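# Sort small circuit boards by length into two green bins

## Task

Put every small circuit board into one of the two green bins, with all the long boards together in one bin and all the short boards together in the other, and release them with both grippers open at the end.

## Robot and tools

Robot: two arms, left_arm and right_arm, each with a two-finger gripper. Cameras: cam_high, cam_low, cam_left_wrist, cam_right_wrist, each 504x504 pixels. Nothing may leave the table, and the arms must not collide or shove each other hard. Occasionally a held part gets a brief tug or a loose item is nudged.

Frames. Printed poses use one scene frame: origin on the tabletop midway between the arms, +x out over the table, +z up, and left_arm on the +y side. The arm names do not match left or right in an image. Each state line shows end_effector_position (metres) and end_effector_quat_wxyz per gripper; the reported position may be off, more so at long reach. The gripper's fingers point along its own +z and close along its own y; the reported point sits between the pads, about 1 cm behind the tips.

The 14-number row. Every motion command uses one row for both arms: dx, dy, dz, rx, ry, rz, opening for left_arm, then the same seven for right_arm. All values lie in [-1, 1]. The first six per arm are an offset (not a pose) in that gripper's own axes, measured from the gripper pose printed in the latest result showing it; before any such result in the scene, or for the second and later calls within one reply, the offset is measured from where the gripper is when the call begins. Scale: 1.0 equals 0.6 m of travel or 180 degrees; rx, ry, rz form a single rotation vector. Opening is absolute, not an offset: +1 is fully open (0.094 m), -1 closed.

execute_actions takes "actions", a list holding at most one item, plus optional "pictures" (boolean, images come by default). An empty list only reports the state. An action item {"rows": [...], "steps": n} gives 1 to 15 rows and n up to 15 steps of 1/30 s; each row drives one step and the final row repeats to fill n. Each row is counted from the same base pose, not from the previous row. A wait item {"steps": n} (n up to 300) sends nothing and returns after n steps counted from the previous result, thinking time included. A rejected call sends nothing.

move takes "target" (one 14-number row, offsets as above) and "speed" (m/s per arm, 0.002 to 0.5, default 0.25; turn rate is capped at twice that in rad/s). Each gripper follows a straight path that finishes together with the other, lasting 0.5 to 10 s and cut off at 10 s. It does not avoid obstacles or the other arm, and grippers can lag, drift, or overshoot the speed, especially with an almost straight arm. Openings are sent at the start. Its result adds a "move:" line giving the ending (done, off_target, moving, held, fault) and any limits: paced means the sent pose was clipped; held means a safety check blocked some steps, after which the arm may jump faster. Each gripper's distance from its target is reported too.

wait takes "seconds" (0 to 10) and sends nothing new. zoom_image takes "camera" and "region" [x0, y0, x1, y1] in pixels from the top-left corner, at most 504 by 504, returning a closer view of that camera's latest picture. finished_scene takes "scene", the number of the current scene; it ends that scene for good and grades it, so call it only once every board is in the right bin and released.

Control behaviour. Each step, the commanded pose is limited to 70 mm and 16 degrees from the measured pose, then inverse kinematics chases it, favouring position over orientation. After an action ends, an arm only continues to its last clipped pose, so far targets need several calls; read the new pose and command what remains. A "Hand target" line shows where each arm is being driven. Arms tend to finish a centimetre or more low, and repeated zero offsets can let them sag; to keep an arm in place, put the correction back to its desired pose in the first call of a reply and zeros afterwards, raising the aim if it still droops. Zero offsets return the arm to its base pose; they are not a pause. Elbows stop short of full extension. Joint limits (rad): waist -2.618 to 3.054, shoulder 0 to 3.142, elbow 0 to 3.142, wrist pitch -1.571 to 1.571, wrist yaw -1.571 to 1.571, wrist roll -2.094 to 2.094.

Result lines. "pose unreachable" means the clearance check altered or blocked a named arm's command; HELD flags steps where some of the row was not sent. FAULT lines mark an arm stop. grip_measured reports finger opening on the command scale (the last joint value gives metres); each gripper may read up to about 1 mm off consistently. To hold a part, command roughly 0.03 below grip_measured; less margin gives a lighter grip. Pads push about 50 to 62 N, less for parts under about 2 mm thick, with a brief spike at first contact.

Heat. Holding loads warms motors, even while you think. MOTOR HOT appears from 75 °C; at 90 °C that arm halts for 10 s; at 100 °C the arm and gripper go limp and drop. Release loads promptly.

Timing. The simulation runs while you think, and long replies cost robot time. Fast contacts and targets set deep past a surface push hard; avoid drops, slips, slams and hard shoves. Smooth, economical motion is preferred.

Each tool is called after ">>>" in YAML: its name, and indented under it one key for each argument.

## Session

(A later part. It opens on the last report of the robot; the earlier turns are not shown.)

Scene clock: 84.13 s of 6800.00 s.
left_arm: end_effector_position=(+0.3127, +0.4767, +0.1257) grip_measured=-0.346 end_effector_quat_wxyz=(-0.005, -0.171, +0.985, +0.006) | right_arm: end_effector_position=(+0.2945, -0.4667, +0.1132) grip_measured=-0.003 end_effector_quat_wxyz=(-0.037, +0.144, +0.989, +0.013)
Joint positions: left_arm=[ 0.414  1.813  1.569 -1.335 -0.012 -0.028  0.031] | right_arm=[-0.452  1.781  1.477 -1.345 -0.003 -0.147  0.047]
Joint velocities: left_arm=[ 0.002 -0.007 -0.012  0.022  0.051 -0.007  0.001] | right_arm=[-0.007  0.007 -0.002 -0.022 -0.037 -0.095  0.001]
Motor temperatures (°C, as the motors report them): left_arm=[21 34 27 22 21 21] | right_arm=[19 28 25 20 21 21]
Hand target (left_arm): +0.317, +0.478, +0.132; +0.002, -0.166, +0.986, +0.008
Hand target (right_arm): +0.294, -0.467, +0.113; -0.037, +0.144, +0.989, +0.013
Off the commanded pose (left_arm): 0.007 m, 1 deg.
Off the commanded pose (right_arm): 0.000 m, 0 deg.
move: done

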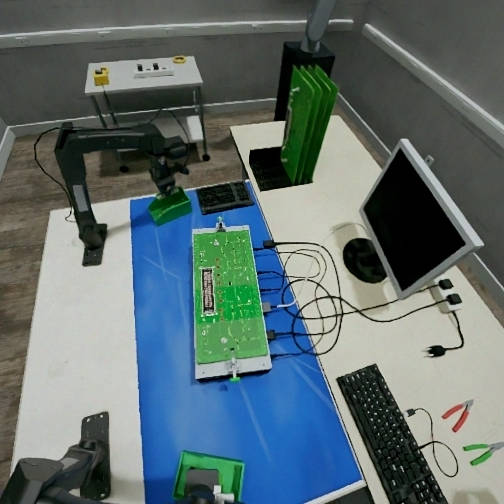

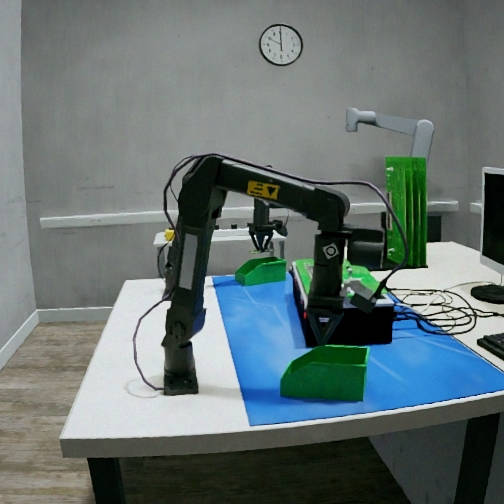

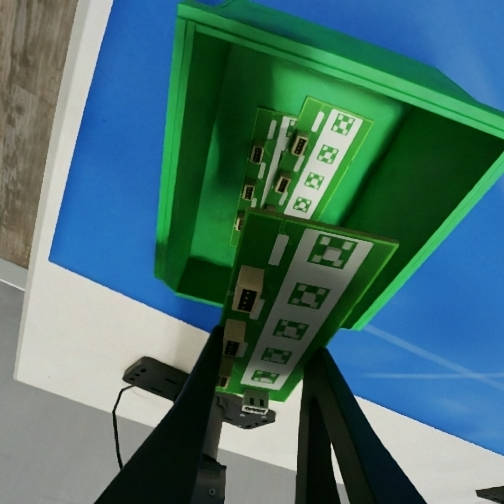

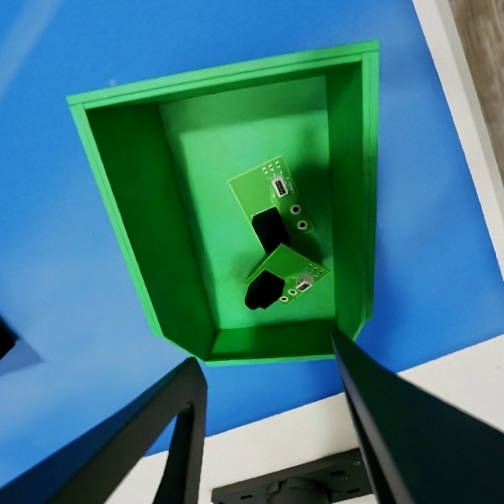

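>>> move:
  target: [0.012,0.012,0.13,0,0,0,-0.375,0,0,0,0,0,0,0]
  speed: 0.08

>>> execute_actions:
  actions:
    - {"rows":[[0,0,0,0,0,0,0,0,0,0,0,0,0,0]],"steps":10}
  pictures: false

>>> move:
  target: [0,0,-0.13,0,0,0,0,0,0,0,0,0,0,0]

Scene clock: 92.30 s of 6800.00 s.
left_arm: end_effector_position=(+0.3022, +0.4791, +0.0518) grip_measured=-0.346 end_effector_quat_wxyz=(-0.005, -0.169, +0.986, +0.005) | right_arm: end_effector_position=(+0.2945, -0.4667, +0.1132) grip_measured=-0.003 end_effector_quat_wxyz=(-0.037, +0.144, +0.989, +0.013)
Joint positions: left_arm=[ 0.431  1.821  1.282 -1.04  -0.012 -0.007  0.031] | right_arm=[-0.452  1.781  1.477 -1.345 -0.003 -0.147  0.047]
Joint velocities: left_arm=[-0.012 -0.007  0.007  0.022  0.007  0.051 -0.001] | right_arm=[-0.007  0.007  0.007 -0.022  0.022  0.037 -0.   ]
Motor temperatures (°C, as the motors report them): left_arm=[21 33 28 22 21 21] | right_arm=[19 27 25 20 21 21]
Hand target (left_arm): +0.301, +0.482, +0.048; -0.005, -0.171, +0.985, +0.006
Hand target (right_arm): +0.294, -0.467, +0.113; -0.037, +0.144, +0.989, +0.013
Off the commanded pose (left_arm): 0.005 m, 0 deg.
Off the commanded pose (right_arm): 0.000 m, 0 deg.
After step 90, 3.63 s passed at rest.
move: done

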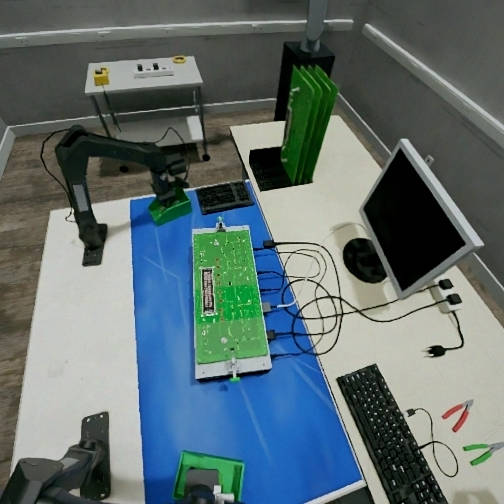

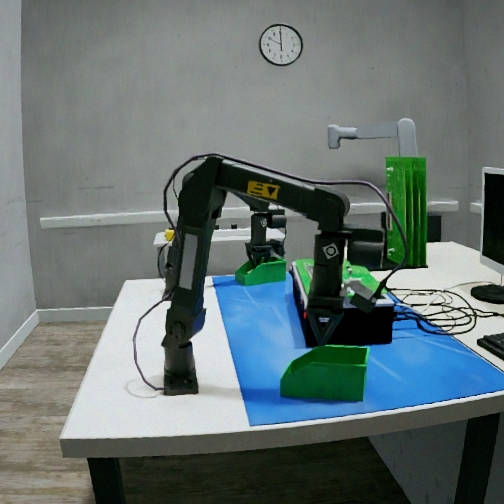

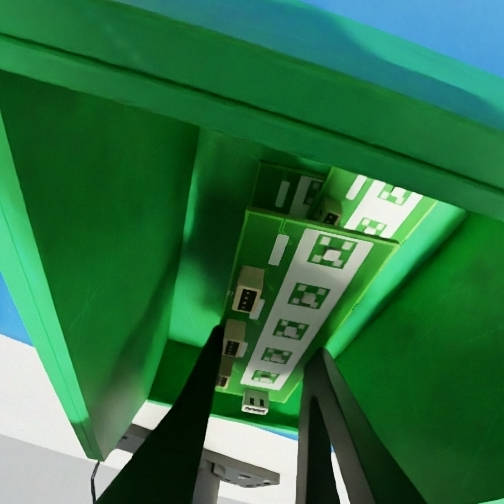

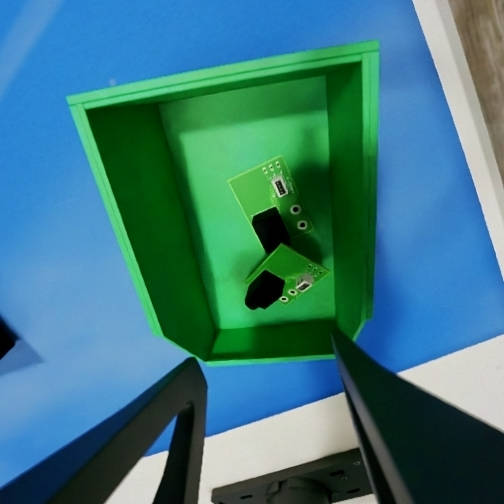

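Scene clock: 92.63 s of 6800.00 s.
left_arm: end_effector_position=(+0.3022, +0.4791, +0.0518) grip_measured=-0.003 end_effector_quat_wxyz=(-0.005, -0.169, +0.986, +0.005) | right_arm: end_effector_position=(+0.2945, -0.4667, +0.1132) grip_measured=-0.003 end_effector_quat_wxyz=(-0.037, +0.144, +0.989, +0.013)
Joint positions: left_arm=[ 0.431  1.821  1.282 -1.04  -0.012 -0.007  0.047] | right_arm=[-0.452  1.781  1.477 -1.345 -0.003 -0.147  0.047]
Joint velocities: left_arm=[-0.017  0.017 -0.022 -0.022 -0.022  0.051  0.   ] | right_arm=[-0.007  0.002 -0.002  0.007 -0.022 -0.081  0.   ]
Motor temperatures (°C, as the motors report them): left_arm=[21 33 28 22 21 21] | right_arm=[19 27 25 20 21 21]
Hand target (left_arm): +0.302, +0.479, +0.052; -0.005, -0.169, +0.986, +0.005
Hand target (right_arm): +0.294, -0.467, +0.113; -0.037, +0.144, +0.989, +0.013
Off the commanded pose (left_arm): 0.000 m, 0 deg.
Off the commanded pose (right_arm): 0.000 m, 0 deg.
Steps of this call (steps 1 to 10: all 10 steps of this action). Readings (end_effector_position):
1: left_arm (+0.3022, +0.4791, +0.0518) | right_arm (+0.2945, -0.4667, +0.1132)
2: left_arm (+0.3022, +0.4791, +0.0518) | right_arm (+0.2945, -0.4667, +0.1132)
4: left_arm (+0.3022, +0.4791, +0.0518) | right_arm (+0.2945, -0.4667, +0.1132)
8: left_arm (+0.3022, +0.4791, +0.0518) | right_arm (+0.2945, -0.4667, +0.1132)
10: the state above

Scene clock: 93.97 s of 6800.00 s.
left_arm: end_effector_position=(+0.3017, +0.4790, +0.1219) grip_measured=-0.003 end_effector_quat_wxyz=(-0.013, -0.169, +0.985, +0.004) | right_arm: end_effector_position=(+0.2945, -0.4667, +0.1132) grip_measured=-0.003 end_effector_quat_wxyz=(-0.037, +0.144, +0.989, +0.013)
Joint positions: left_arm=[ 0.431  1.791  1.527 -1.331 -0.012 -0.007  0.047] | right_arm=[-0.452  1.781  1.477 -1.345 -0.003 -0.147  0.047]
Joint velocities: left_arm=[-0.017 -0.017  0.002 -0.051  0.022  0.007  0.001] | right_arm=[ 0.012 -0.002 -0.022 -0.066  0.037 -0.022 -0.   ]
Motor temperatures (°C, as the motors report them): left_arm=[21 33 28 22 21 21] | right_arm=[19 27 25 20 21 21]
Hand target (left_arm): +0.304, +0.478, +0.130; -0.005, -0.169, +0.986, +0.005
Hand target (right_arm): +0.294, -0.467, +0.113; -0.037, +0.144, +0.989, +0.013
Off the commanded pose (left_arm): 0.008 m, 1 deg.
Off the commanded pose (right_arm): 0.000 m, 0 deg.
move: done

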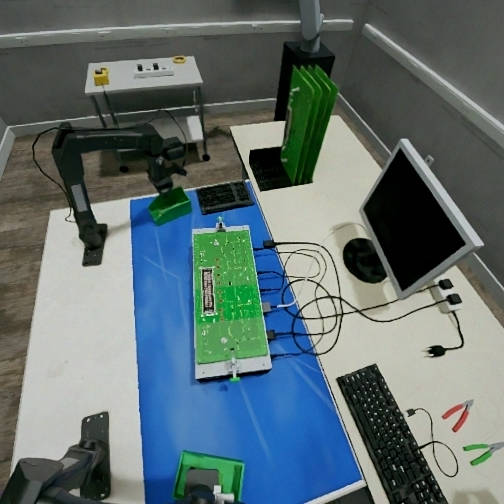

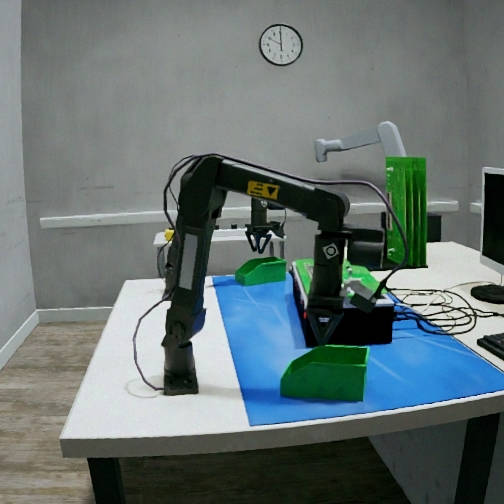

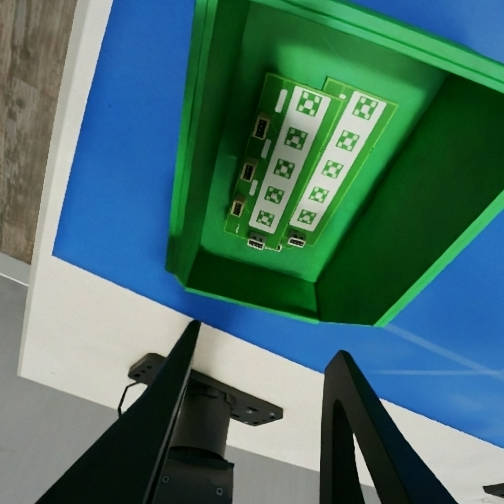

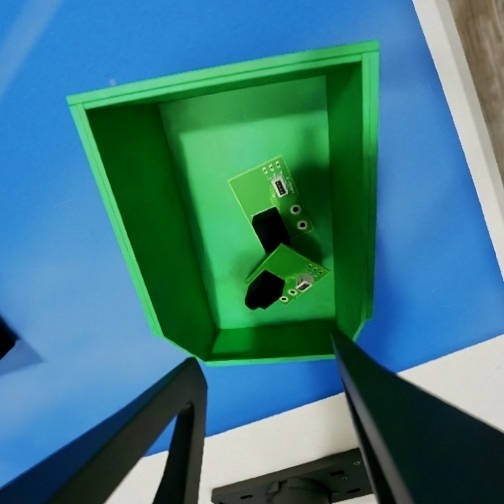

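>>> finished_scene:
  scene: 2

The scene is finished: the task was done.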